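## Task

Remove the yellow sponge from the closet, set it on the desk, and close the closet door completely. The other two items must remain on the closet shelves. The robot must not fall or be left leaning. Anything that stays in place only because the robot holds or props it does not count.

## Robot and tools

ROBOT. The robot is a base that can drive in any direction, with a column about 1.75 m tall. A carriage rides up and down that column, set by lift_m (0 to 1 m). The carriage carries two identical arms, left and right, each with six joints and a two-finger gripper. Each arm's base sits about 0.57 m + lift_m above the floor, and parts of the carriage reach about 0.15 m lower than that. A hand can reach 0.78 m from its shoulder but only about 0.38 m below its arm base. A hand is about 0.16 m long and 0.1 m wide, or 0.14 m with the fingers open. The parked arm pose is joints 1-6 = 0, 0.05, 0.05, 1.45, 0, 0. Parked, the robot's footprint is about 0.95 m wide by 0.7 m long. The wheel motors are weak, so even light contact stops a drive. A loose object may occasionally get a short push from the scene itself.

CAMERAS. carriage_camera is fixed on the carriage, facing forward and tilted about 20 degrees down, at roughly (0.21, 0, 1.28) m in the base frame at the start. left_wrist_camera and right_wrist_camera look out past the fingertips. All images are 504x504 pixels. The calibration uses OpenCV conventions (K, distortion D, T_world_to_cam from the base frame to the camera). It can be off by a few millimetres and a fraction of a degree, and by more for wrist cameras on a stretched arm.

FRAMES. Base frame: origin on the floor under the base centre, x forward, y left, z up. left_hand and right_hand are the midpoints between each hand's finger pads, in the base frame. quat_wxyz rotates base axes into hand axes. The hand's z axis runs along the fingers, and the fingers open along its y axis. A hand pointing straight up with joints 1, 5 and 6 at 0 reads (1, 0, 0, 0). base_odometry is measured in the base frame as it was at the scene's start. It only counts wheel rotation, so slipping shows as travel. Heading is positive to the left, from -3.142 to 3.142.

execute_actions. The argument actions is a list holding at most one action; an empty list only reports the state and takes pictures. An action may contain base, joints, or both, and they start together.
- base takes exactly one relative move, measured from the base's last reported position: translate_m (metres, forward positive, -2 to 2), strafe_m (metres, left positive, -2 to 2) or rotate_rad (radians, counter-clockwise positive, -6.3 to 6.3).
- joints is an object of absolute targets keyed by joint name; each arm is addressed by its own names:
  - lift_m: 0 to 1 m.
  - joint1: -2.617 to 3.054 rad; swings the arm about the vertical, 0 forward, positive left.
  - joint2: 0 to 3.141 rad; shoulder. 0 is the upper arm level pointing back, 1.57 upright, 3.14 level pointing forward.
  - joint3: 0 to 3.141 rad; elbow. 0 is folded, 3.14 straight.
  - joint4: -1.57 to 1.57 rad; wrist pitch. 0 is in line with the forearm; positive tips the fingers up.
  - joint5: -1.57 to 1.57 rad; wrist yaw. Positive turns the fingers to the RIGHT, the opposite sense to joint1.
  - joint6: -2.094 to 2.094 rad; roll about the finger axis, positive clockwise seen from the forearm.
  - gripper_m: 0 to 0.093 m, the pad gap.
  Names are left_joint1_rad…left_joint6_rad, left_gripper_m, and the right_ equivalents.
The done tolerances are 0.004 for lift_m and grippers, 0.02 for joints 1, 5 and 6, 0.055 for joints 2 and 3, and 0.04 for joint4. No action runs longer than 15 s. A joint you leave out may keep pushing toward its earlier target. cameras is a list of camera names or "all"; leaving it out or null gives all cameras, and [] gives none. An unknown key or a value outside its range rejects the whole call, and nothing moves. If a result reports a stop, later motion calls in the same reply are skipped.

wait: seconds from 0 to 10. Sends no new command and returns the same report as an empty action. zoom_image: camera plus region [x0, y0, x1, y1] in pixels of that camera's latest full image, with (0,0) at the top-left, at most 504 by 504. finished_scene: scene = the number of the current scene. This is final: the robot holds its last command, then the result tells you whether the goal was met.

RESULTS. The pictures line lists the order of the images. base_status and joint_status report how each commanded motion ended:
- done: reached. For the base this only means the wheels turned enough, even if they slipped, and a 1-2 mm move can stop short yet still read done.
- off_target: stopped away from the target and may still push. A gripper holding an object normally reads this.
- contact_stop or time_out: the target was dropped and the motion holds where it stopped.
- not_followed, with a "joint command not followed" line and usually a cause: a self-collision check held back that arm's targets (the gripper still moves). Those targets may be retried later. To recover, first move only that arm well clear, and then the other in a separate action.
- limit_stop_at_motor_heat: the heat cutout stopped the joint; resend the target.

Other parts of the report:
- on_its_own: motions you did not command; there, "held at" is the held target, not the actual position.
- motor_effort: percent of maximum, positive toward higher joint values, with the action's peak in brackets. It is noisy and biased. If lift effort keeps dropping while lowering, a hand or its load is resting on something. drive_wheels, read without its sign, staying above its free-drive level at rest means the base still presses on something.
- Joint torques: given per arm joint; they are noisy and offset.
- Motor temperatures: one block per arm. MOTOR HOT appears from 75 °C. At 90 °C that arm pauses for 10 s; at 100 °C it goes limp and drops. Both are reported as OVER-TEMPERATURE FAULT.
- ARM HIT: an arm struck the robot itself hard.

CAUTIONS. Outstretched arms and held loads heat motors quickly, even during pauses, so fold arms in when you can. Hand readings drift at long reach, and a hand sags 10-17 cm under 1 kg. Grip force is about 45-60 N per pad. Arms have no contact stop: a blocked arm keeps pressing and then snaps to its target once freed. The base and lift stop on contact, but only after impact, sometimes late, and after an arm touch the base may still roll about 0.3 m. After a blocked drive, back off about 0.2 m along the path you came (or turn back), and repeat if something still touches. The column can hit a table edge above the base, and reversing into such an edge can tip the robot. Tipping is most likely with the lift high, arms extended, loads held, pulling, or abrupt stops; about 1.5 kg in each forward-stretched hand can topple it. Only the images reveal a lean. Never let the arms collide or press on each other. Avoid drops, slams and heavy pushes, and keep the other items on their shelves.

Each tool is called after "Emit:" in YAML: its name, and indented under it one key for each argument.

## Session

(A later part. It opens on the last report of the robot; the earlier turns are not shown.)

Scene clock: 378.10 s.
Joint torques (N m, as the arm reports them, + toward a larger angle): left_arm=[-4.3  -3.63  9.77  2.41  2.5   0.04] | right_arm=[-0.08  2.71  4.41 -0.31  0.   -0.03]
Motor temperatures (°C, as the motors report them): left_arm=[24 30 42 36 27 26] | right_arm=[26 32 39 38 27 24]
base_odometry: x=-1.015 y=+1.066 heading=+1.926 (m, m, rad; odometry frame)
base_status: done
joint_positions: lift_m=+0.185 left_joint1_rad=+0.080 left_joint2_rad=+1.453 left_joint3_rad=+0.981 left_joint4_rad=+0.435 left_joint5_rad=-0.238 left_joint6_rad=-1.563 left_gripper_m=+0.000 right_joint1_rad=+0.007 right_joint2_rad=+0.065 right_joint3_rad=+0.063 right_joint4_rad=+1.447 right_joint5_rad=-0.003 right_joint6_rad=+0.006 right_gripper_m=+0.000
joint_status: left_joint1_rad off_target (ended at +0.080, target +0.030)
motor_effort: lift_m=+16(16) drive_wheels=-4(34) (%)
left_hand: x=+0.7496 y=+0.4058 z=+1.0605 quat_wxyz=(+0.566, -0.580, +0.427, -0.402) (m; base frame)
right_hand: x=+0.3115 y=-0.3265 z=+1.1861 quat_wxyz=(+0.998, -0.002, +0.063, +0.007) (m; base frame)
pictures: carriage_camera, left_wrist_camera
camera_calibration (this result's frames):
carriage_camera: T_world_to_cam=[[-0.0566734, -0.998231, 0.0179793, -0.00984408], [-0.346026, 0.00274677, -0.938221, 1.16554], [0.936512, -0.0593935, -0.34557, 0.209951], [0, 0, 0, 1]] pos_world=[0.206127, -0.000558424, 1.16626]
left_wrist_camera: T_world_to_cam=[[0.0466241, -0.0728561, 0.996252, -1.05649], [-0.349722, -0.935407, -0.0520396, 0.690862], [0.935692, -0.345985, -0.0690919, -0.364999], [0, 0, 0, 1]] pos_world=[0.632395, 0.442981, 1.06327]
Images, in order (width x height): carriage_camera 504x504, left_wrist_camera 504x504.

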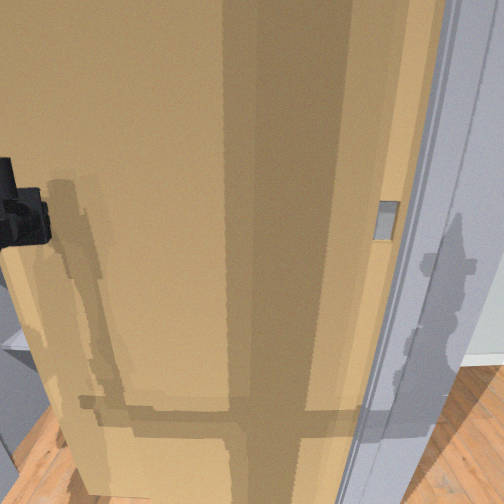

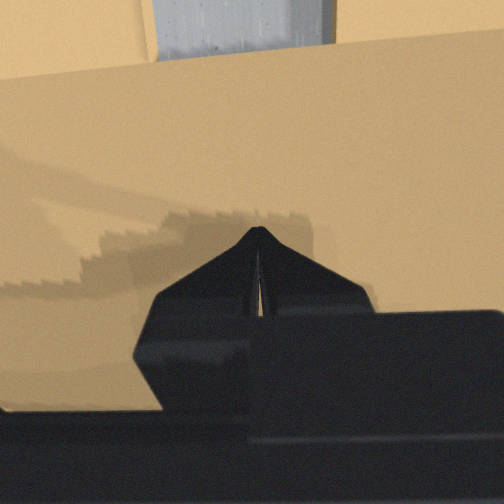

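Emit:
execute_actions:
  actions:
    - {"base":{"strafe_m":0.1},"joints":{"left_joint1_rad":0.05,"left_joint5_rad":-0.1}}
  cameras: []

Emit:
execute_actions:
  actions:
    - {"base":{"translate_m":-0.35}}
  cameras: []

Emit:
execute_actions:
  actions:
    - {"base":{"strafe_m":0.55},"joints":{"left_joint1_rad":0.7,"left_joint5_rad":0,"lift_m":0.45}}
  cameras: ["carriage_camera"]

Scene clock: 384.43 s.
Joint torques (N m, as the arm reports them, + toward a larger angle): left_arm=[-0.55 -1.87 10.12  2.58  0.52  0.06] | right_arm=[ 0.    2.74  4.44 -0.3   0.   -0.03]
Motor temperatures (°C, as the motors report them): left_arm=[24 29 43 38 29 26] | right_arm=[26 32 39 37 27 24]
base_odometry: x=-1.109 y=+1.031 heading=+1.926 (m, m, rad; odometry frame)
base_status: done
joint_positions: lift_m=+0.185 left_joint1_rad=+0.054 left_joint2_rad=+1.436 left_joint3_rad=+0.976 left_joint4_rad=+0.416 left_joint5_rad=-0.156 left_joint6_rad=-1.563 left_gripper_m=+0.000 right_joint1_rad=+0.007 right_joint2_rad=+0.065 right_joint3_rad=+0.063 right_joint4_rad=+1.447 right_joint5_rad=-0.003 right_joint6_rad=+0.006 right_gripper_m=+0.000
joint_status: left_joint5_rad off_target (ended at -0.156, target -0.100); the others done
motor_effort: lift_m=+16(16) drive_wheels=+14(30) (%)
left_hand: x=+0.7511 y=+0.3793 z=+1.0612 quat_wxyz=(+0.541, -0.558, +0.459, -0.431) (m; base frame)
right_hand: x=+0.3115 y=-0.3265 z=+1.1861 quat_wxyz=(+0.998, -0.002, +0.063, +0.007) (m; base frame)
pictures: none
No camera images: the call's "cameras" was empty. Leave "cameras" out to get every camera's image.

Scene clock: 387.20 s.
Joint torques (N m, as the arm reports them, + toward a larger angle): left_arm=[-0.54 -7.19 10.11  2.   -0.03  0.06] | right_arm=[-0.1   2.77  4.49 -0.29  0.   -0.03]
Motor temperatures (°C, as the motors report them): left_arm=[24 29 43 38 28 26] | right_arm=[26 31 39 37 27 24]
base_odometry: x=-0.987 y=+0.703 heading=+1.926 (m, m, rad; odometry frame)
base_status: done
joint_positions: lift_m=+0.185 left_joint1_rad=+0.054 left_joint2_rad=+1.488 left_joint3_rad=+0.976 left_joint4_rad=+0.488 left_joint5_rad=-0.106 left_joint6_rad=-1.563 left_gripper_m=+0.000 right_joint1_rad=+0.007 right_joint2_rad=+0.065 right_joint3_rad=+0.063 right_joint4_rad=+1.447 right_joint5_rad=-0.003 right_joint6_rad=+0.006 right_gripper_m=+0.000
joint_status: not commanded
on_its_own: left_joint5_rad moved +0.050 to your old target -0.100
motor_effort: lift_m=+16(16) drive_wheels=-3(25) (%)
left_hand: x=+0.7633 y=+0.3714 z=+1.0551 quat_wxyz=(+0.534, -0.542, +0.467, -0.451) (m; base frame)
right_hand: x=+0.3115 y=-0.3265 z=+1.1861 quat_wxyz=(+0.998, -0.002, +0.063, +0.007) (m; base frame)
pictures: none
No camera images: the call's "cameras" was empty. Leave "cameras" out to get every camera's image.

Scene clock: 390.57 s.
Joint torques (N m, as the arm reports them, + toward a larger angle): left_arm=[-0.16 -7.54  9.18  1.89 -0.11  0.05] | right_arm=[-0.08  2.72  4.73 -0.27 -0.01 -0.03]
Motor temperatures (°C, as the motors report them): left_arm=[24 30 43 38 28 26] | right_arm=[26 31 39 36 27 24]
base_odometry: x=-1.503 y=+0.511 heading=+1.926 (m, m, rad; odometry frame)
base_status: done
joint_positions: lift_m=+0.450 left_joint1_rad=+0.698 left_joint2_rad=+1.491 left_joint3_rad=+0.989 left_joint4_rad=+0.502 left_joint5_rad=+0.000 left_joint6_rad=-1.563 left_gripper_m=+0.000 right_joint1_rad=+0.007 right_joint2_rad=+0.065 right_joint3_rad=+0.060 right_joint4_rad=+1.447 right_joint5_rad=-0.003 right_joint6_rad=+0.006 right_gripper_m=+0.000
joint_status: all done
motor_effort: lift_m=+22(27) drive_wheels=-4(25) (%)
left_hand: x=+0.6532 y=+0.6413 z=+1.3275 quat_wxyz=(+0.642, -0.640, +0.301, -0.296) (m; base frame)
right_hand: x=+0.3126 y=-0.3265 z=+1.4492 quat_wxyz=(+0.998, -0.001, +0.065, +0.007) (m; base frame)
pictures: carriage_camera
camera_calibration (this result's frames):
carriage_camera: T_world_to_cam=[[-0.0566734, -0.998231, 0.0179793, -0.0145944], [-0.346026, 0.00274677, -0.938221, 1.41342], [0.936512, -0.0593935, -0.34557, 0.301254], [0, 0, 0, 1]] pos_world=[0.206127, -0.000558424, 1.43047]
Images, in order (width x height): carriage_camera 504x504.

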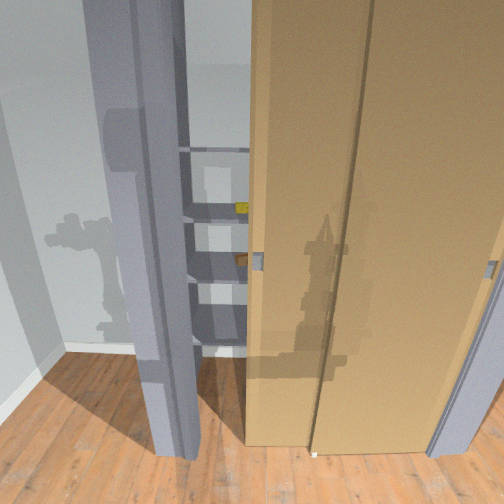

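Emit:
execute_actions:
  actions:
    - {"base":{"strafe_m":-0.22},"joints":{"left_joint1_rad":0,"lift_m":0.25}}
  cameras: []

Emit:
execute_actions:
  actions:
    - {"base":{"translate_m":0.37}}
  cameras: ["carriage_camera","left_wrist_camera"]

Scene clock: 401.57 s.
Joint torques (N m, as the arm reports them, + toward a larger angle): left_arm=[-0.4  -7.57  9.1   1.97 -0.11  0.07] | right_arm=[-0.1   2.73  4.8  -0.29 -0.01 -0.03]
Motor temperatures (°C, as the motors report them): left_arm=[24 30 44 38 27 26] | right_arm=[26 31 38 35 26 24]
base_odometry: x=-1.296 y=+0.587 heading=+1.926 (m, m, rad; odometry frame)
base_status: done
joint_positions: lift_m=+0.250 left_joint1_rad=+0.002 left_joint2_rad=+1.491 left_joint3_rad=+0.989 left_joint4_rad=+0.493 left_joint5_rad=+0.001 left_joint6_rad=-1.563 left_gripper_m=+0.000 right_joint1_rad=+0.007 right_joint2_rad=+0.065 right_joint3_rad=+0.059 right_joint4_rad=+1.447 right_joint5_rad=-0.002 right_joint6_rad=+0.006 right_gripper_m=+0.000
joint_status: all done
motor_effort: lift_m=+16(16) drive_wheels=-5(32) (%)
left_hand: x=+0.7675 y=+0.3279 z=+1.1262 quat_wxyz=(+0.500, -0.500, +0.504, -0.496) (m; base frame)
right_hand: x=+0.3127 y=-0.3267 z=+1.2499 quat_wxyz=(+0.998, -0.001, +0.065, +0.007) (m; base frame)
pictures: none
No camera images: the call's "cameras" was empty. Leave "cameras" out to get every camera's image.

Scene clock: 404.40 s.
Joint torques (N m, as the arm reports them, + toward a larger angle): left_arm=[-0.31 -7.56  9.09  1.94 -0.13  0.03] | right_arm=[-0.08  2.73  4.85 -0.29 -0.02 -0.03]
Motor temperatures (°C, as the motors report them): left_arm=[24 31 44 38 27 26] | right_arm=[26 31 38 35 26 24]
base_odometry: x=-1.424 y=+0.934 heading=+1.925 (m, m, rad; odometry frame)
base_status: done
joint_positions: lift_m=+0.250 left_joint1_rad=+0.002 left_joint2_rad=+1.491 left_joint3_rad=+0.989 left_joint4_rad=+0.496 left_joint5_rad=+0.001 left_joint6_rad=-1.563 left_gripper_m=+0.000 right_joint1_rad=+0.007 right_joint2_rad=+0.065 right_joint3_rad=+0.059 right_joint4_rad=+1.448 right_joint5_rad=-0.002 right_joint6_rad=+0.006 right_gripper_m=+0.000
joint_status: not commanded
motor_effort: lift_m=+16(16) drive_wheels=-9(25) (%)
left_hand: x=+0.7675 y=+0.3279 z=+1.1269 quat_wxyz=(+0.501, -0.499, +0.503, -0.497) (m; base frame)
right_hand: x=+0.3126 y=-0.3267 z=+1.2499 quat_wxyz=(+0.998, -0.001, +0.064, +0.007) (m; base frame)
pictures: carriage_camera, left_wrist_camera
camera_calibration (this result's frames):
carriage_camera: T_world_to_cam=[[-0.0566734, -0.998231, 0.0179793, -0.0110125], [-0.346026, 0.00274677, -0.938221, 1.22651], [0.936512, -0.0593935, -0.34557, 0.232409], [0, 0, 0, 1]] pos_world=[0.206127, -0.000558424, 1.23125]
left_wrist_camera: T_world_to_cam=[[-0.00902607, -0.0750852, 0.997136, -1.0867], [-0.622977, -0.77959, -0.064343, 0.800177], [0.782188, -0.621773, -0.0397397, -0.228979], [0, 0, 0, 1]] pos_world=[0.667787, 0.399841, 1.12598]
Images, in order (width x height): carriage_camera 504x504, left_wrist_camera 504x504.

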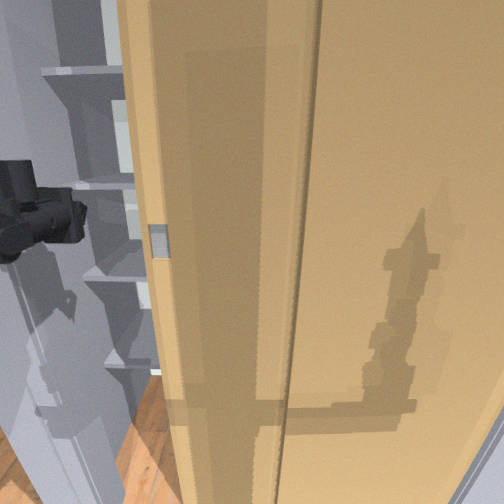

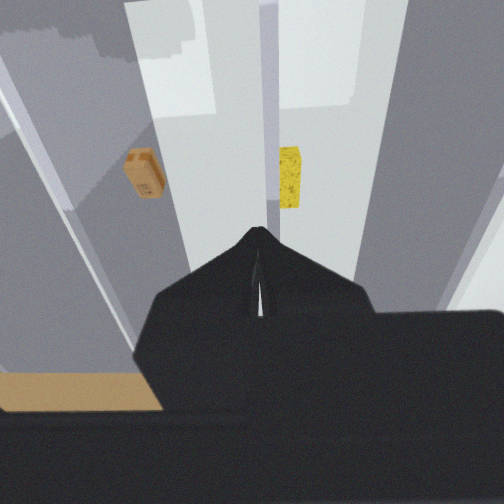

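Emit:
execute_actions:
  actions:
    - {"base":{"translate_m":0.06},"joints":{"lift_m":0.18}}
  cameras: []

Emit:
execute_actions:
  actions:
    - {"base":{"strafe_m":-0.3},"joints":{"left_joint1_rad":-0.02}}
  cameras: ["carriage_camera","left_wrist_camera"]

Scene clock: 409.77 s.
Joint torques (N m, as the arm reports them, + toward a larger angle): left_arm=[-0.4  -7.66  9.09  1.97 -0.09  0.07] | right_arm=[-0.08  2.71  4.76 -0.31 -0.02 -0.03]
Motor temperatures (°C, as the motors report them): left_arm=[24 31 44 38 26 26] | right_arm=[26 31 38 35 26 24]
base_odometry: x=-1.445 y=+0.991 heading=+1.924 (m, m, rad; odometry frame)
base_status: done
joint_positions: lift_m=+0.180 left_joint1_rad=+0.002 left_joint2_rad=+1.491 left_joint3_rad=+0.989 left_joint4_rad=+0.494 left_joint5_rad=+0.001 left_joint6_rad=-1.563 left_gripper_m=+0.000 right_joint1_rad=+0.007 right_joint2_rad=+0.065 right_joint3_rad=+0.059 right_joint4_rad=+1.449 right_joint5_rad=-0.001 right_joint6_rad=+0.006 right_gripper_m=+0.000
joint_status: all done
motor_effort: lift_m=+16(17) drive_wheels=-8(31) (%)
left_hand: x=+0.7675 y=+0.3279 z=+1.0563 quat_wxyz=(+0.500, -0.500, +0.504, -0.496) (m; base frame)
right_hand: x=+0.3124 y=-0.3268 z=+1.1799 quat_wxyz=(+0.998, -0.001, +0.064, +0.007) (m; base frame)
pictures: none
No camera images: the call's "cameras" was empty. Leave "cameras" out to get every camera's image.

Scene clock: 412.37 s.
Joint torques (N m, as the arm reports them, + toward a larger angle): left_arm=[-0.46 -7.58  9.12  1.95 -0.05  0.11] | right_arm=[-0.11  2.75  4.82 -0.33 -0.02 -0.03]
Motor temperatures (°C, as the motors report them): left_arm=[24 31 44 38 26 26] | right_arm=[26 31 38 34 26 24]
base_odometry: x=-1.163 y=+1.095 heading=+1.924 (m, m, rad; odometry frame)
base_status: done
joint_positions: lift_m=+0.180 left_joint1_rad=-0.017 left_joint2_rad=+1.491 left_joint3_rad=+0.989 left_joint4_rad=+0.494 left_joint5_rad=-0.005 left_joint6_rad=-1.569 left_gripper_m=+0.000 right_joint1_rad=+0.007 right_joint2_rad=+0.065 right_joint3_rad=+0.059 right_joint4_rad=+1.449 right_joint5_rad=-0.001 right_joint6_rad=+0.006 right_gripper_m=+0.000
joint_status: all done
motor_effort: lift_m=+16(16) drive_wheels=-7(35) (%)
left_hand: x=+0.7675 y=+0.3196 z=+1.0563 quat_wxyz=(+0.495, -0.498, +0.506, -0.501) (m; base frame)
right_hand: x=+0.3123 y=-0.3268 z=+1.1799 quat_wxyz=(+0.998, -0.001, +0.064, +0.007) (m; base frame)
pictures: carriage_camera, left_wrist_camera
camera_calibration (this result's frames):
carriage_camera: T_world_to_cam=[[-0.0566734, -0.998231, 0.0179793, -0.00975305], [-0.346026, 0.00274677, -0.938221, 1.16079], [0.936512, -0.0593935, -0.34557, 0.208201], [0, 0, 0, 1]] pos_world=[0.206127, -0.000558424, 1.1612]
left_wrist_camera: T_world_to_cam=[[-0.00763822, -0.0689474, 0.997591, -1.02042], [-0.63315, -0.771839, -0.0581926, 0.787982], [0.773992, -0.632069, -0.0377586, -0.229387], [0, 0, 0, 1]] pos_world=[0.668659, 0.392851, 1.05515]
Images, in order (width x height): carriage_camera 504x504, left_wrist_camera 504x504.

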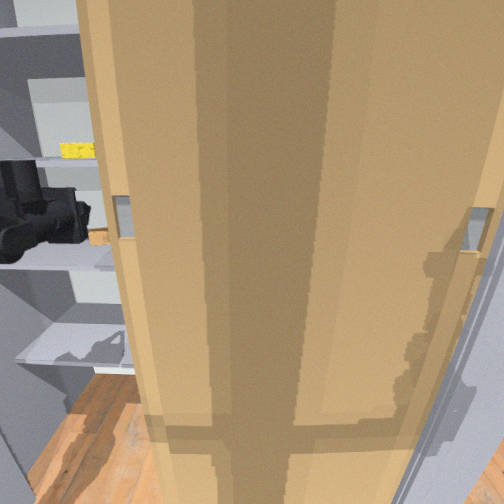

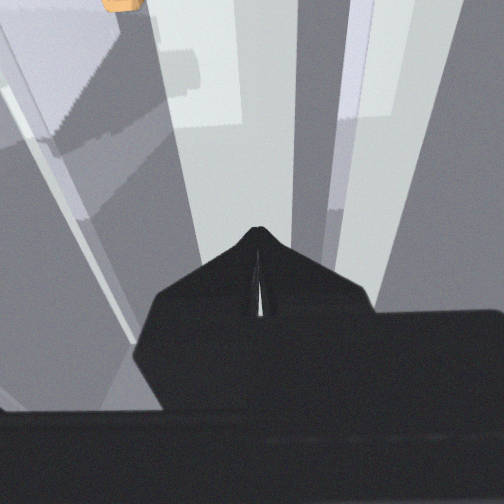

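Emit:
execute_actions:
  actions:
    - {"base":{"translate_m":-0.15},"joints":{"left_joint1_rad":0.0}}
  cameras: []

Emit:
execute_actions:
  actions:
    - {"base":{"strafe_m":0.1},"joints":{"lift_m":0.36,"left_joint6_rad":0,"left_gripper_m":0.093,"left_joint4_rad":0.3}}
  cameras: ["carriage_camera","left_wrist_camera"]

Scene clock: 424.40 s.
Joint torques (N m, as the arm reports them, + toward a larger angle): left_arm=[ 0.36 -7.6   9.09  1.92 -0.05  0.11] | right_arm=[-0.11  2.74  4.76 -0.31 -0.02 -0.03]
Motor temperatures (°C, as the motors report them): left_arm=[24 31 45 39 26 26] | right_arm=[26 31 37 34 26 24]
base_odometry: x=-1.111 y=+0.954 heading=+1.924 (m, m, rad; odometry frame)
base_status: done
joint_positions: lift_m=+0.180 left_joint1_rad=-0.006 left_joint2_rad=+1.491 left_joint3_rad=+0.989 left_joint4_rad=+0.496 left_joint5_rad=-0.004 left_joint6_rad=-1.569 left_gripper_m=+0.000 right_joint1_rad=+0.007 right_joint2_rad=+0.065 right_joint3_rad=+0.059 right_joint4_rad=+1.449 right_joint5_rad=-0.001 right_joint6_rad=+0.006 right_gripper_m=+0.000
joint_status: all done
motor_effort: lift_m=+16(16) drive_wheels=-5(25) (%)
left_hand: x=+0.7675 y=+0.3248 z=+1.0567 quat_wxyz=(+0.498, -0.500, +0.503, -0.499) (m; base frame)
right_hand: x=+0.3123 y=-0.3268 z=+1.1799 quat_wxyz=(+0.998, -0.001, +0.064, +0.007) (m; base frame)
pictures: none
No camera images: the call's "cameras" was empty. Leave "cameras" out to get every camera's image.

Scene clock: 426.13 s.
Joint torques (N m, as the arm reports them, + toward a larger angle): left_arm=[ 0.07 -7.64  9.02  1.9  -0.09  0.11] | right_arm=[-0.09  2.79  4.78 -0.31 -0.03 -0.03]
Motor temperatures (°C, as the motors report them): left_arm=[24 32 45 39 26 26] | right_arm=[25 31 37 33 26 24]
base_odometry: x=-1.205 y=+0.919 heading=+1.924 (m, m, rad; odometry frame)
base_status: done
joint_positions: lift_m=+0.360 left_joint1_rad=-0.004 left_joint2_rad=+1.491 left_joint3_rad=+0.989 left_joint4_rad=+0.306 left_joint5_rad=-0.002 left_joint6_rad=-0.009 left_gripper_m=+0.093 right_joint1_rad=+0.007 right_joint2_rad=+0.065 right_joint3_rad=+0.059 right_joint4_rad=+1.449 right_joint5_rad=-0.001 right_joint6_rad=+0.006 right_gripper_m=+0.000
joint_status: all done
motor_effort: lift_m=+22(26) drive_wheels=-7(24) (%)
left_hand: x=+0.7628 y=+0.3259 z=+1.1895 quat_wxyz=(+0.634, -0.003, +0.773, -0.003) (m; base frame)
right_hand: x=+0.3123 y=-0.3269 z=+1.3592 quat_wxyz=(+0.998, +0.000, +0.064, +0.006) (m; base frame)
pictures: carriage_camera, left_wrist_camera
camera_calibration (this result's frames):
carriage_camera: T_world_to_cam=[[-0.0566734, -0.998231, 0.0179793, -0.0129763], [-0.346026, 0.00274677, -0.938221, 1.32898], [0.936512, -0.0593935, -0.34557, 0.270153], [0, 0, 0, 1]] pos_world=[0.206127, -0.000558424, 1.34047]
left_wrist_camera: T_world_to_cam=[[-0.0269743, -0.998124, -0.054966, 0.41666], [-0.762994, 0.0560827, -0.643968, 1.32369], [0.645843, 0.0245681, -0.763075, 0.529775], [0, 0, 0, 1]] pos_world=[0.679056, 0.328626, 1.27957]
Images, in order (width x height): carriage_camera 504x504, left_wrist_camera 504x504.

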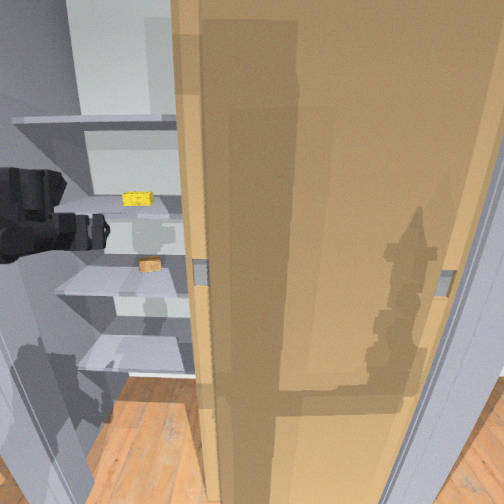

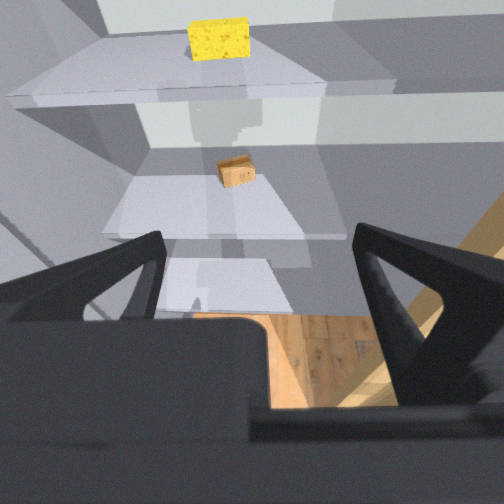

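Emit:
execute_actions:
  actions:
    - {"base":{"strafe_m":0.045},"joints":{"lift_m":0.45,"left_joint2_rad":1.75,"left_joint3_rad":1.2,"left_joint4_rad":-0.25,"left_joint6_rad":1.57}}
  cameras: ["carriage_camera","left_wrist_camera"]

Scene clock: 440.50 s.
Joint torques (N m, as the arm reports them, + toward a larger angle): left_arm=[-0.13 -9.24  8.36  1.5  -0.02  0.08] | right_arm=[-0.05  2.72  4.81 -0.31 -0.03 -0.03]
Motor temperatures (°C, as the motors report them): left_arm=[24 32 45 39 26 26] | right_arm=[25 30 37 33 26 23]
base_odometry: x=-1.247 y=+0.903 heading=+1.925 (m, m, rad; odometry frame)
base_status: done
joint_positions: lift_m=+0.450 left_joint1_rad=-0.002 left_joint2_rad=+1.733 left_joint3_rad=+1.194 left_joint4_rad=-0.244 left_joint5_rad=-0.002 left_joint6_rad=+1.562 left_gripper_m=+0.093 right_joint1_rad=+0.007 right_joint2_rad=+0.065 right_joint3_rad=+0.059 right_joint4_rad=+1.449 right_joint5_rad=-0.001 right_joint6_rad=+0.006 right_gripper_m=+0.000
joint_status: all done
motor_effort: lift_m=+22(27) drive_wheels=-3(30) (%)
left_hand: x=+0.7570 y=+0.3267 z=+1.1423 quat_wxyz=(+0.272, +0.650, +0.656, +0.270) (m; base frame)
right_hand: x=+0.3124 y=-0.3269 z=+1.4490 quat_wxyz=(+0.998, +0.000, +0.064, +0.006) (m; base frame)
pictures: carriage_camera, left_wrist_camera
camera_calibration (this result's frames):
carriage_camera: T_world_to_cam=[[-0.0566734, -0.998231, 0.0179793, -0.0145938], [-0.346026, 0.00274677, -0.938221, 1.41339], [0.936512, -0.0593935, -0.34557, 0.301242], [0, 0, 0, 1]] pos_world=[0.206127, -0.000558424, 1.43044]
left_wrist_camera: T_world_to_cam=[[-0.714441, 0.0590256, -0.697201, 1.32333], [-0.402938, 0.779916, 0.478929, -0.502987], [0.572027, 0.623095, -0.53342, 0.0954585], [0, 0, 0, 1]] pos_world=[0.688166, 0.254697, 1.21444]
Images, in order (width x height): carriage_camera 504x504, left_wrist_camera 504x504.

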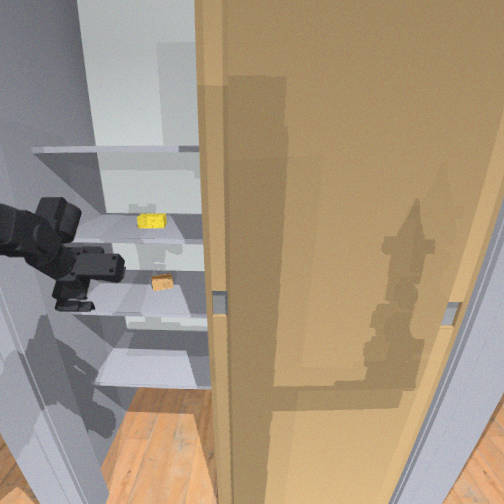

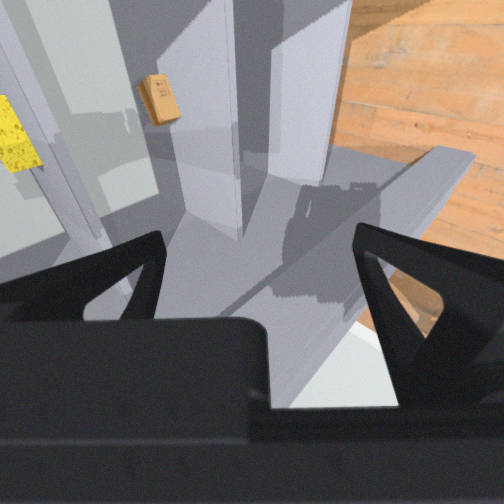

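Emit:
execute_actions:
  actions:
    - {"joints":{"lift_m":0.575}}
  cameras: []

Emit:
execute_actions:
  actions:
    - {"base":{"translate_m":0.4}}
  cameras: ["carriage_camera","left_wrist_camera"]

Scene clock: 446.67 s.
Joint torques (N m, as the arm reports them, + toward a larger angle): left_arm=[ -0.14 -10.21   8.27   1.49   0.     0.06] | right_arm=[-0.08  2.75  4.73 -0.31 -0.04 -0.03]
Motor temperatures (°C, as the motors report them): left_arm=[24 33 45 39 26 26] | right_arm=[25 30 37 32 26 23]
base_odometry: x=-1.247 y=+0.903 heading=+1.925 (m, m, rad; odometry frame)
base_status: not commanded
joint_positions: lift_m=+0.575 left_joint1_rad=-0.002 left_joint2_rad=+1.742 left_joint3_rad=+1.194 left_joint4_rad=-0.246 left_joint5_rad=-0.002 left_joint6_rad=+1.562 left_gripper_m=+0.093 right_joint1_rad=+0.007 right_joint2_rad=+0.065 right_joint3_rad=+0.059 right_joint4_rad=+1.449 right_joint5_rad=-0.001 right_joint6_rad=+0.006 right_gripper_m=+0.000
joint_status: all done
motor_effort: lift_m=+22(26) drive_wheels=-5(5) (%)
left_hand: x=+0.7567 y=+0.3267 z=+1.2625 quat_wxyz=(+0.268, +0.652, +0.657, +0.267) (m; base frame)
right_hand: x=+0.3124 y=-0.3269 z=+1.5741 quat_wxyz=(+0.998, +0.000, +0.064, +0.006) (m; base frame)
pictures: none
No camera images: the call's "cameras" was empty. Leave "cameras" out to get every camera's image.

Scene clock: 449.47 s.
Joint torques (N m, as the arm reports them, + toward a larger angle): left_arm=[-0.09 -3.57 11.04  2.18 -0.01  0.07] | right_arm=[-0.04  2.75  4.81 -0.33 -0.03 -0.03]
Motor temperatures (°C, as the motors report them): left_arm=[24 33 45 39 26 26] | right_arm=[25 30 37 32 26 23]
base_odometry: x=-1.386 y=+1.278 heading=+1.926 (m, m, rad; odometry frame)
base_status: done
joint_positions: lift_m=+0.575 left_joint1_rad=-0.002 left_joint2_rad=+1.681 left_joint3_rad=+1.156 left_joint4_rad=-0.343 left_joint5_rad=-0.001 left_joint6_rad=+1.562 left_gripper_m=+0.093 right_joint1_rad=+0.007 right_joint2_rad=+0.065 right_joint3_rad=+0.059 right_joint4_rad=+1.449 right_joint5_rad=-0.001 right_joint6_rad=+0.006 right_gripper_m=+0.000
joint_status: not commanded
motor_effort: lift_m=+22(22) drive_wheels=+26(31) (%)
left_hand: x=+0.7291 y=+0.3267 z=+1.2584 quat_wxyz=(+0.244, +0.661, +0.666, +0.243) (m; base frame)
right_hand: x=+0.3126 y=-0.3269 z=+1.5741 quat_wxyz=(+0.998, +0.000, +0.064, +0.006) (m; base frame)
pictures: carriage_camera, left_wrist_camera
camera_calibration (this result's frames):
carriage_camera: T_world_to_cam=[[-0.0566734, -0.998231, 0.0179793, -0.016842], [-0.346026, 0.00274677, -0.938221, 1.53071], [0.936512, -0.0593935, -0.34557, 0.344453], [0, 0, 0, 1]] pos_world=[0.206127, -0.000558424, 1.55548]
left_wrist_camera: T_world_to_cam=[[-0.770823, 0.0595091, -0.634264, 1.3462], [-0.360558, 0.78006, 0.511375, -0.641617], [0.525196, 0.622869, -0.579831, 0.266], [0, 0, 0, 1]] pos_world=[0.666637, 0.254706, 1.33619]
Images, in order (width x height): carriage_camera 504x504, left_wrist_camera 504x504.

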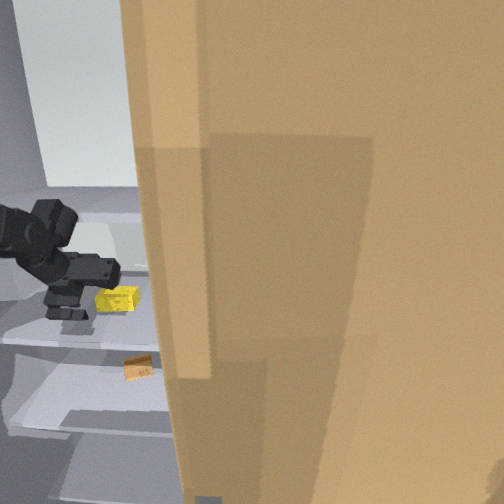

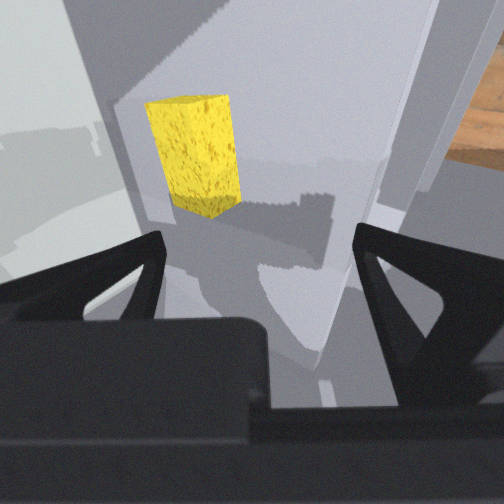

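Emit:
execute_actions:
  actions:
    - {"base":{"translate_m":-0.04},"joints":{"lift_m":0.52,"left_joint2_rad":1.75,"left_joint3_rad":1.15,"left_joint4_rad":-0.1}}
  cameras: ["carriage_camera","left_wrist_camera"]

Scene clock: 461.63 s.
Joint torques (N m, as the arm reports them, + toward a larger angle): left_arm=[ -0.05 -11.33   7.44   1.71  -0.03   0.03] | right_arm=[-0.1   2.69  4.94 -0.28 -0.03 -0.03]
Motor temperatures (°C, as the motors report them): left_arm=[24 32 47 41 26 26] | right_arm=[25 30 37 32 26 23]
base_odometry: x=-1.372 y=+1.240 heading=+1.926 (m, m, rad; odometry frame)
base_status: done
joint_positions: lift_m=+0.520 left_joint1_rad=-0.002 left_joint2_rad=+1.753 left_joint3_rad=+1.156 left_joint4_rad=-0.113 left_joint5_rad=-0.001 left_joint6_rad=+1.562 left_gripper_m=+0.093 right_joint1_rad=+0.007 right_joint2_rad=+0.065 right_joint3_rad=+0.057 right_joint4_rad=+1.448 right_joint5_rad=-0.001 right_joint6_rad=+0.006 right_gripper_m=+0.000
joint_status: all done
motor_effort: lift_m=+16(16) drive_wheels=+0(29) (%)
left_hand: x=+0.7697 y=+0.3267 z=+1.2113 quat_wxyz=(+0.296, +0.640, +0.645, +0.294) (m; base frame)
right_hand: x=+0.3134 y=-0.3269 z=+1.5191 quat_wxyz=(+0.998, +0.000, +0.066, +0.006) (m; base frame)
pictures: carriage_camera, left_wrist_camera
camera_calibration (this result's frames):
carriage_camera: T_world_to_cam=[[-0.0566734, -0.998231, 0.0179793, -0.0158658], [-0.346026, 0.00274677, -0.938221, 1.47977], [0.936512, -0.0593935, -0.34557, 0.32569], [0, 0, 0, 1]] pos_world=[0.206127, -0.000558424, 1.50118]
left_wrist_camera: T_world_to_cam=[[-0.66176, 0.059321, -0.747366, 1.40071], [-0.43631, 0.78019, 0.44826, -0.468081], [0.609679, 0.622723, -0.490416, 0.0440728], [0, 0, 0, 1]] pos_world=[0.695833, 0.254655, 1.27828]
Images, in order (width x height): carriage_camera 504x504, left_wrist_camera 504x504.

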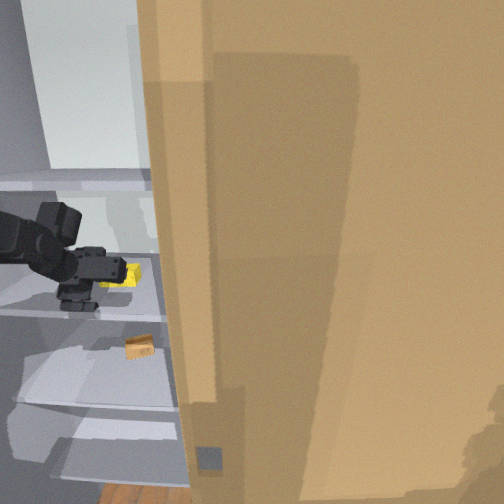

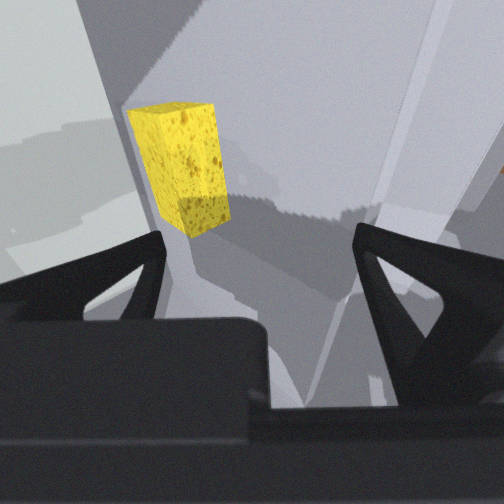

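Emit:
execute_actions:
  actions:
    - {"base":{"translate_m":0.1}}
  cameras: ["carriage_camera","left_wrist_camera"]

Scene clock: 467.33 s.
Joint torques (N m, as the arm reports them, + toward a larger angle): left_arm=[ -0.19 -11.21   7.57   1.67  -0.03   0.07] | right_arm=[ 2.99  3.26  4.85 -0.8  -0.02  0.03]
Motor temperatures (°C, as the motors report them): left_arm=[24 33 47 41 26 26] | right_arm=[25 30 37 31 26 23]
base_odometry: x=-1.399 y=+1.312 heading=+1.926 (m, m, rad; odometry frame)
base_status: translate_m contact_stop (by the wheels' count: +0.077 of +0.100)
joint_positions: lift_m=+0.520 left_joint1_rad=-0.001 left_joint2_rad=+1.751 left_joint3_rad=+1.155 left_joint4_rad=-0.101 left_joint5_rad=+0.000 left_joint6_rad=+1.562 left_gripper_m=+0.093 right_joint1_rad=-0.031 right_joint2_rad=+0.058 right_joint3_rad=+0.057 right_joint4_rad=+1.483 right_joint5_rad=-0.002 right_joint6_rad=+0.001 right_gripper_m=+0.000
joint_status: not commanded
motor_effort: lift_m=+17(17) drive_wheels=+31(89) (%)
left_hand: x=+0.7712 y=+0.3268 z=+1.2138 quat_wxyz=(+0.300, +0.638, +0.643, +0.298) (m; base frame)
right_hand: x=+0.3024 y=-0.3276 z=+1.5200 quat_wxyz=(+0.999, +0.000, +0.045, -0.015) (m; base frame)
pictures: carriage_camera, left_wrist_camera
camera_calibration (this result's frames):
carriage_camera: T_world_to_cam=[[-0.0566734, -0.998231, 0.0179793, -0.0158643], [-0.346026, 0.00274677, -0.938221, 1.47969], [0.936512, -0.0593935, -0.34557, 0.325661], [0, 0, 0, 1]] pos_world=[0.206127, -0.000558424, 1.5011]
left_wrist_camera: T_world_to_cam=[[-0.652567, 0.0592046, -0.755415, 1.40627], [-0.441468, 0.780555, 0.442538, -0.457863], [0.615843, 0.622277, -0.483227, 0.0309189], [0, 0, 0, 1]] pos_world=[0.696511, 0.254889, 1.27988]
Images, in order (width x height): carriage_camera 504x504, left_wrist_camera 504x504.

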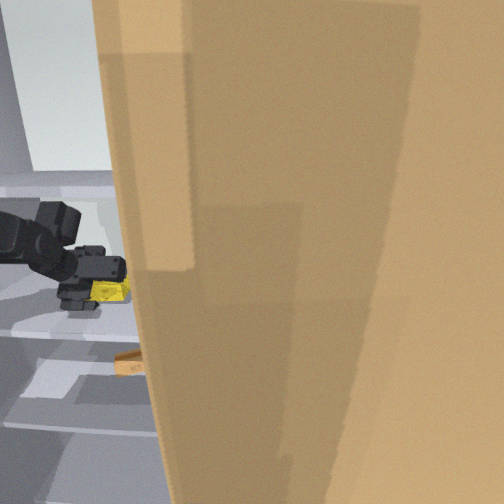

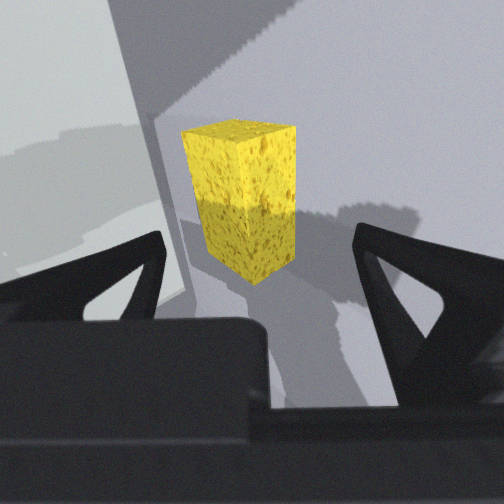

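Emit:
execute_actions:
  actions:
    - {"base":{"translate_m":-0.03},"joints":{"right_joint1_rad":-1.5}}
  cameras: []

Emit:
execute_actions:
  actions:
    - {"base":{"translate_m":0.07},"joints":{"lift_m":0.5,"left_joint5_rad":0.1}}
  cameras: ["carriage_camera","left_wrist_camera"]

Scene clock: 475.60 s.
Joint torques (N m, as the arm reports them, + toward a larger angle): left_arm=[ -0.21 -11.14   7.57   1.62  -0.03   0.06] | right_arm=[-0.2   3.34  4.91 -0.57 -0.02  0.03]
Motor temperatures (°C, as the motors report them): left_arm=[24 35 46 41 26 26] | right_arm=[25 30 37 31 25 23]
base_odometry: x=-1.389 y=+1.284 heading=+1.928 (m, m, rad; odometry frame)
base_status: done
joint_positions: lift_m=+0.520 left_joint1_rad=-0.001 left_joint2_rad=+1.751 left_joint3_rad=+1.155 left_joint4_rad=-0.100 left_joint5_rad=+0.000 left_joint6_rad=+1.562 left_gripper_m=+0.093 right_joint1_rad=-1.492 right_joint2_rad=+0.058 right_joint3_rad=+0.057 right_joint4_rad=+1.467 right_joint5_rad=-0.002 right_joint6_rad=+0.001 right_gripper_m=+0.000
joint_status: all done
motor_effort: lift_m=+17(17) drive_wheels=+5(36) (%)
left_hand: x=+0.7714 y=+0.3270 z=+1.2140 quat_wxyz=(+0.300, +0.638, +0.643, +0.298) (m; base frame)
right_hand: x=+0.2815 y=-0.3544 z=+1.5197 quat_wxyz=(+0.734, +0.035, +0.039, -0.677) (m; base frame)
pictures: none
No camera images: the call's "cameras" was empty. Leave "cameras" out to get every camera's image.

Scene clock: 476.90 s.
Joint torques (N m, as the arm reports them, + toward a larger angle): left_arm=[  0.01 -11.44   7.63   1.63   0.03   0.05] | right_arm=[ 3.12  3.37  5.13 -0.61 -0.85  0.27]
Motor temperatures (°C, as the motors report them): left_arm=[24 35 46 40 26 26] | right_arm=[25 30 37 31 26 23]
base_odometry: x=-1.402 y=+1.320 heading=+1.927 (m, m, rad; odometry frame)
base_status: translate_m contact_stop (by the wheels' count: +0.039 of +0.070)
joint_positions: lift_m=+0.500 left_joint1_rad=-0.002 left_joint2_rad=+1.753 left_joint3_rad=+1.153 left_joint4_rad=-0.101 left_joint5_rad=+0.099 left_joint6_rad=+1.563 left_gripper_m=+0.093 right_joint1_rad=-1.532 right_joint2_rad=+0.057 right_joint3_rad=+0.054 right_joint4_rad=+1.472 right_joint5_rad=+0.078 right_joint6_rad=-0.021 right_gripper_m=+0.000
joint_status: all done
motor_effort: lift_m=+18(17) drive_wheels=+24(89) (%)
left_hand: x=+0.7703 y=+0.3091 z=+1.1928 quat_wxyz=(+0.331, +0.653, +0.628, +0.264) (m; base frame)
right_hand: x=+0.2667 y=-0.3546 z=+1.4984 quat_wxyz=(+0.710, +0.064, +0.011, -0.701) (m; base frame)
pictures: carriage_camera, left_wrist_camera
camera_calibration (this result's frames):
carriage_camera: T_world_to_cam=[[-0.0566734, -0.998231, 0.0179793, -0.0155036], [-0.346026, 0.00274677, -0.938221, 1.46087], [0.936512, -0.0593935, -0.34557, 0.318729], [0, 0, 0, 1]] pos_world=[0.206127, -0.000558424, 1.48104]
left_wrist_camera: T_world_to_cam=[[-0.649956, 0.061711, -0.757462, 1.39057], [-0.377373, 0.838928, 0.392161, -0.442461], [0.659657, 0.540733, -0.521978, 0.0701046], [0, 0, 0, 1]] pos_world=[0.690593, 0.247471, 1.26342]
Images, in order (width x height): carriage_camera 504x504, left_wrist_camera 504x504.

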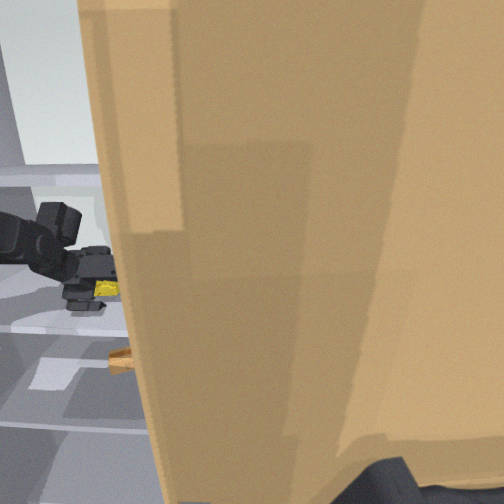

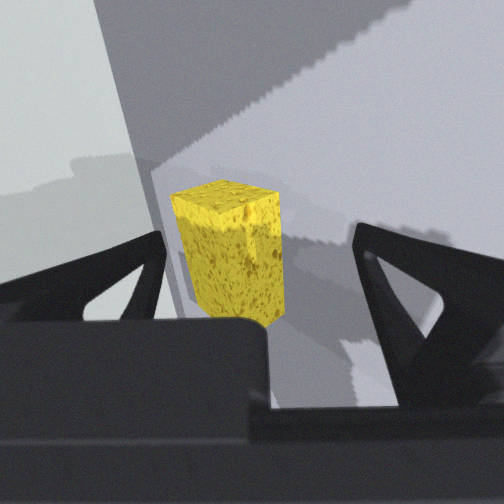

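Sponge is between the fingers. Ease off and close.

Emit:
execute_actions:
  actions:
    - {"base":{"translate_m":-0.015},"joints":{"lift_m":0.49,"left_joint3_rad":1.2}}
  cameras: []

Emit:
execute_actions:
  actions:
    - {"joints":{"left_gripper_m":0.0}}
  cameras: ["left_wrist_camera"]

Emit:
execute_actions:
  actions:
    - {"joints":{"lift_m":0.51}}
  cameras: []

Emit:
execute_actions:
  actions:
    - {"base":{"translate_m":-0.5}}
  cameras: ["carriage_camera","left_wrist_camera"]

Scene clock: 481.53 s.
Joint torques (N m, as the arm reports them, + toward a larger angle): left_arm=[  0.   -11.4    9.17   1.63   0.     0.03] | right_arm=[ 1.39  3.38  5.13 -0.57 -0.13  0.12]
Motor temperatures (°C, as the motors report them): left_arm=[24 36 46 40 26 26] | right_arm=[25 30 37 31 26 23]
base_odometry: x=-1.397 y=+1.306 heading=+1.928 (m, m, rad; odometry frame)
base_status: done
joint_positions: lift_m=+0.490 left_joint1_rad=-0.002 left_joint2_rad=+1.752 left_joint3_rad=+1.183 left_joint4_rad=-0.096 left_joint5_rad=+0.100 left_joint6_rad=+1.563 left_gripper_m=+0.093 right_joint1_rad=-1.511 right_joint2_rad=+0.057 right_joint3_rad=+0.054 right_joint4_rad=+1.468 right_joint5_rad=+0.009 right_joint6_rad=-0.008 right_gripper_m=+0.000
joint_status: all done
motor_effort: lift_m=+16(16) drive_wheels=-7(37) (%)
left_hand: x=+0.7783 y=+0.3092 z=+1.1976 quat_wxyz=(+0.342, +0.648, +0.621, +0.276) (m; base frame)
right_hand: x=+0.2792 y=-0.3552 z=+1.4890 quat_wxyz=(+0.724, +0.040, +0.036, -0.687) (m; base frame)
pictures: none
No camera images: the call's "cameras" was empty. Leave "cameras" out to get every camera's image.

Scene clock: 482.27 s.
Joint torques (N m, as the arm reports them, + toward a larger angle): left_arm=[  0.03 -11.3    9.23   1.62   0.01   0.06] | right_arm=[ 1.35  3.37  5.13 -0.58 -0.12  0.11]
Motor temperatures (°C, as the motors report them): left_arm=[24 36 46 40 26 26] | right_arm=[25 30 37 31 26 23]
base_odometry: x=-1.397 y=+1.306 heading=+1.928 (m, m, rad; odometry frame)
base_status: not commanded
joint_positions: lift_m=+0.490 left_joint1_rad=-0.002 left_joint2_rad=+1.752 left_joint3_rad=+1.183 left_joint4_rad=-0.096 left_joint5_rad=+0.100 left_joint6_rad=+1.563 left_gripper_m=+0.000 right_joint1_rad=-1.511 right_joint2_rad=+0.057 right_joint3_rad=+0.054 right_joint4_rad=+1.468 right_joint5_rad=+0.009 right_joint6_rad=-0.007 right_gripper_m=+0.000
joint_status: all done
motor_effort: lift_m=+16(16) drive_wheels=-6(7) (%)
left_hand: x=+0.7783 y=+0.3092 z=+1.1976 quat_wxyz=(+0.342, +0.648, +0.621, +0.276) (m; base frame)
right_hand: x=+0.2793 y=-0.3552 z=+1.4890 quat_wxyz=(+0.724, +0.040, +0.036, -0.687) (m; base frame)
pictures: left_wrist_camera
camera_calibration (this result's frames):
left_wrist_camera: T_world_to_cam=[[-0.621779, 0.0611761, -0.7808, 1.40551], [-0.39136, 0.839283, 0.377413, -0.41302], [0.678401, 0.540242, -0.497907, 0.0239811], [0, 0, 0, 1]] pos_world=[0.696011, 0.247702, 1.26524]
Images, in order (width x height): left_wrist_camera 504x504.

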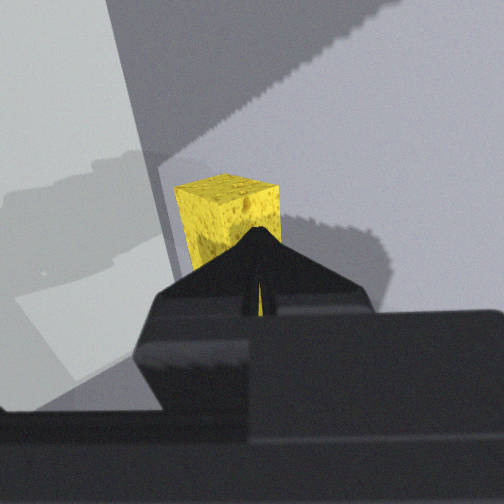

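Scene clock: 482.93 s.
Joint torques (N m, as the arm reports them, + toward a larger angle): left_arm=[  0.01 -11.27   8.7    1.65   0.     0.04] | right_arm=[ 1.34  3.43  5.12 -0.55 -0.08  0.11]
Motor temperatures (°C, as the motors report them): left_arm=[24 36 46 40 26 26] | right_arm=[25 30 37 31 26 23]
base_odometry: x=-1.397 y=+1.306 heading=+1.928 (m, m, rad; odometry frame)
base_status: not commanded
joint_positions: lift_m=+0.510 left_joint1_rad=-0.002 left_joint2_rad=+1.752 left_joint3_rad=+1.189 left_joint4_rad=-0.099 left_joint5_rad=+0.100 left_joint6_rad=+1.563 left_gripper_m=+0.000 right_joint1_rad=-1.511 right_joint2_rad=+0.057 right_joint3_rad=+0.054 right_joint4_rad=+1.466 right_joint5_rad=+0.005 right_joint6_rad=-0.007 right_gripper_m=+0.000
joint_status: all done
motor_effort: lift_m=+22(27) drive_wheels=-10(12) (%)
left_hand: x=+0.7792 y=+0.3092 z=+1.2189 quat_wxyz=(+0.343, +0.648, +0.621, +0.277) (m; base frame)
right_hand: x=+0.2799 y=-0.3556 z=+1.5082 quat_wxyz=(+0.725, +0.039, +0.038, -0.687) (m; base frame)
pictures: none
No camera images: the call's "cameras" was empty. Leave "cameras" out to get every camera's image.

Scene clock: 486.17 s.
Joint torques (N m, as the arm reports them, + toward a larger angle): left_arm=[ -0.09 -11.45   8.71   1.68   0.01   0.05] | right_arm=[ 1.32  3.34  5.18 -0.53 -0.07  0.1 ]
Motor temperatures (°C, as the motors report them): left_arm=[24 37 46 40 26 26] | right_arm=[25 30 37 31 26 23]
base_odometry: x=-1.223 y=+0.838 heading=+1.927 (m, m, rad; odometry frame)
base_status: done
joint_positions: lift_m=+0.510 left_joint1_rad=-0.002 left_joint2_rad=+1.752 left_joint3_rad=+1.189 left_joint4_rad=-0.099 left_joint5_rad=+0.100 left_joint6_rad=+1.563 left_gripper_m=+0.000 right_joint1_rad=-1.511 right_joint2_rad=+0.057 right_joint3_rad=+0.054 right_joint4_rad=+1.465 right_joint5_rad=+0.003 right_joint6_rad=-0.007 right_gripper_m=+0.000
joint_status: not commanded
motor_effort: lift_m=+22(22) drive_wheels=-9(37) (%)
left_hand: x=+0.7792 y=+0.3092 z=+1.2189 quat_wxyz=(+0.343, +0.648, +0.621, +0.277) (m; base frame)
right_hand: x=+0.2802 y=-0.3559 z=+1.5082 quat_wxyz=(+0.725, +0.039, +0.039, -0.687) (m; base frame)
pictures: carriage_camera, left_wrist_camera
camera_calibration (this result's frames):
carriage_camera: T_world_to_cam=[[-0.0566734, -0.998231, 0.0179793, -0.0156736], [-0.346026, 0.00274677, -0.938221, 1.46974], [0.936512, -0.0593935, -0.34557, 0.321996], [0, 0, 0, 1]] pos_world=[0.206127, -0.000558424, 1.49049]
left_wrist_camera: T_world_to_cam=[[-0.619394, 0.061172, -0.782694, 1.4232], [-0.39251, 0.839285, 0.376213, -0.418335], [0.679917, 0.540239, -0.495837, 0.0302483], [0, 0, 0, 1]] pos_world=[0.696757, 0.2477, 1.28631]
Images, in order (width x height): carriage_camera 504x504, left_wrist_camera 504x504.

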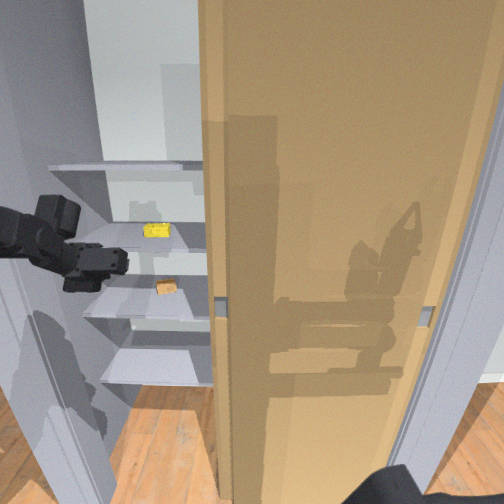

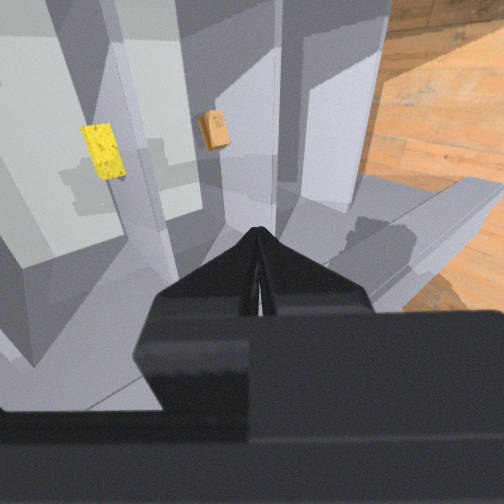

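Emit:
execute_actions:
  actions:
    - {"joints":{"lift_m":0.6,"left_joint2_rad":2.4,"left_joint3_rad":2.0,"left_joint4_rad":-0.3,"left_gripper_m":0.093,"left_joint5_rad":0.0}}
  cameras: ["carriage_camera"]

Scene clock: 493.93 s.
Joint torques (N m, as the arm reports them, + toward a larger angle): left_arm=[ -0.03 -18.27   9.03   1.57  -0.1    0.07] | right_arm=[ 1.32  3.37  5.13 -0.51 -0.06  0.1 ]
Motor temperatures (°C, as the motors report them): left_arm=[24 38 46 40 26 26] | right_arm=[25 30 37 31 25 23]
base_odometry: x=-1.223 y=+0.838 heading=+1.927 (m, m, rad; odometry frame)
base_status: not commanded
joint_positions: lift_m=+0.600 left_joint1_rad=-0.002 left_joint2_rad=+2.403 left_joint3_rad=+1.988 left_joint4_rad=-0.295 left_joint5_rad=+0.004 left_joint6_rad=+1.563 left_gripper_m=+0.093 right_joint1_rad=-1.511 right_joint2_rad=+0.057 right_joint3_rad=+0.054 right_joint4_rad=+1.464 right_joint5_rad=+0.002 right_joint6_rad=-0.006 right_gripper_m=+0.000
joint_status: all done
motor_effort: lift_m=+22(26) drive_wheels=-10(11) (%)
left_hand: x=+0.9291 y=+0.3254 z=+1.2532 quat_wxyz=(+0.298, +0.641, +0.644, +0.292) (m; base frame)
right_hand: x=+0.2805 y=-0.3561 z=+1.5981 quat_wxyz=(+0.725, +0.038, +0.040, -0.687) (m; base frame)
pictures: carriage_camera
camera_calibration (this result's frames):
carriage_camera: T_world_to_cam=[[-0.0566734, -0.998231, 0.0179793, -0.0172912], [-0.346026, 0.00274677, -0.938221, 1.55415], [0.936512, -0.0593935, -0.34557, 0.353088], [0, 0, 0, 1]] pos_world=[0.206127, -0.000558424, 1.58047]
Images, in order (width x height): carriage_camera 504x504.

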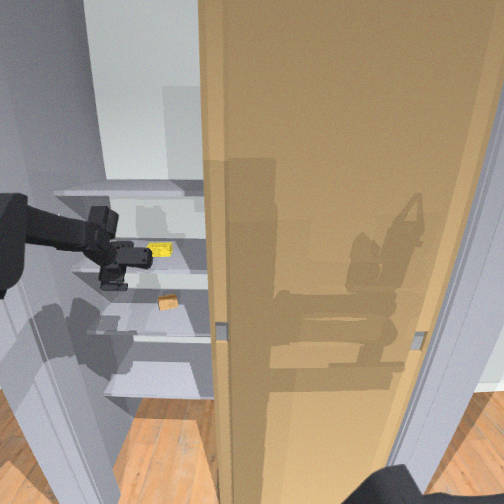

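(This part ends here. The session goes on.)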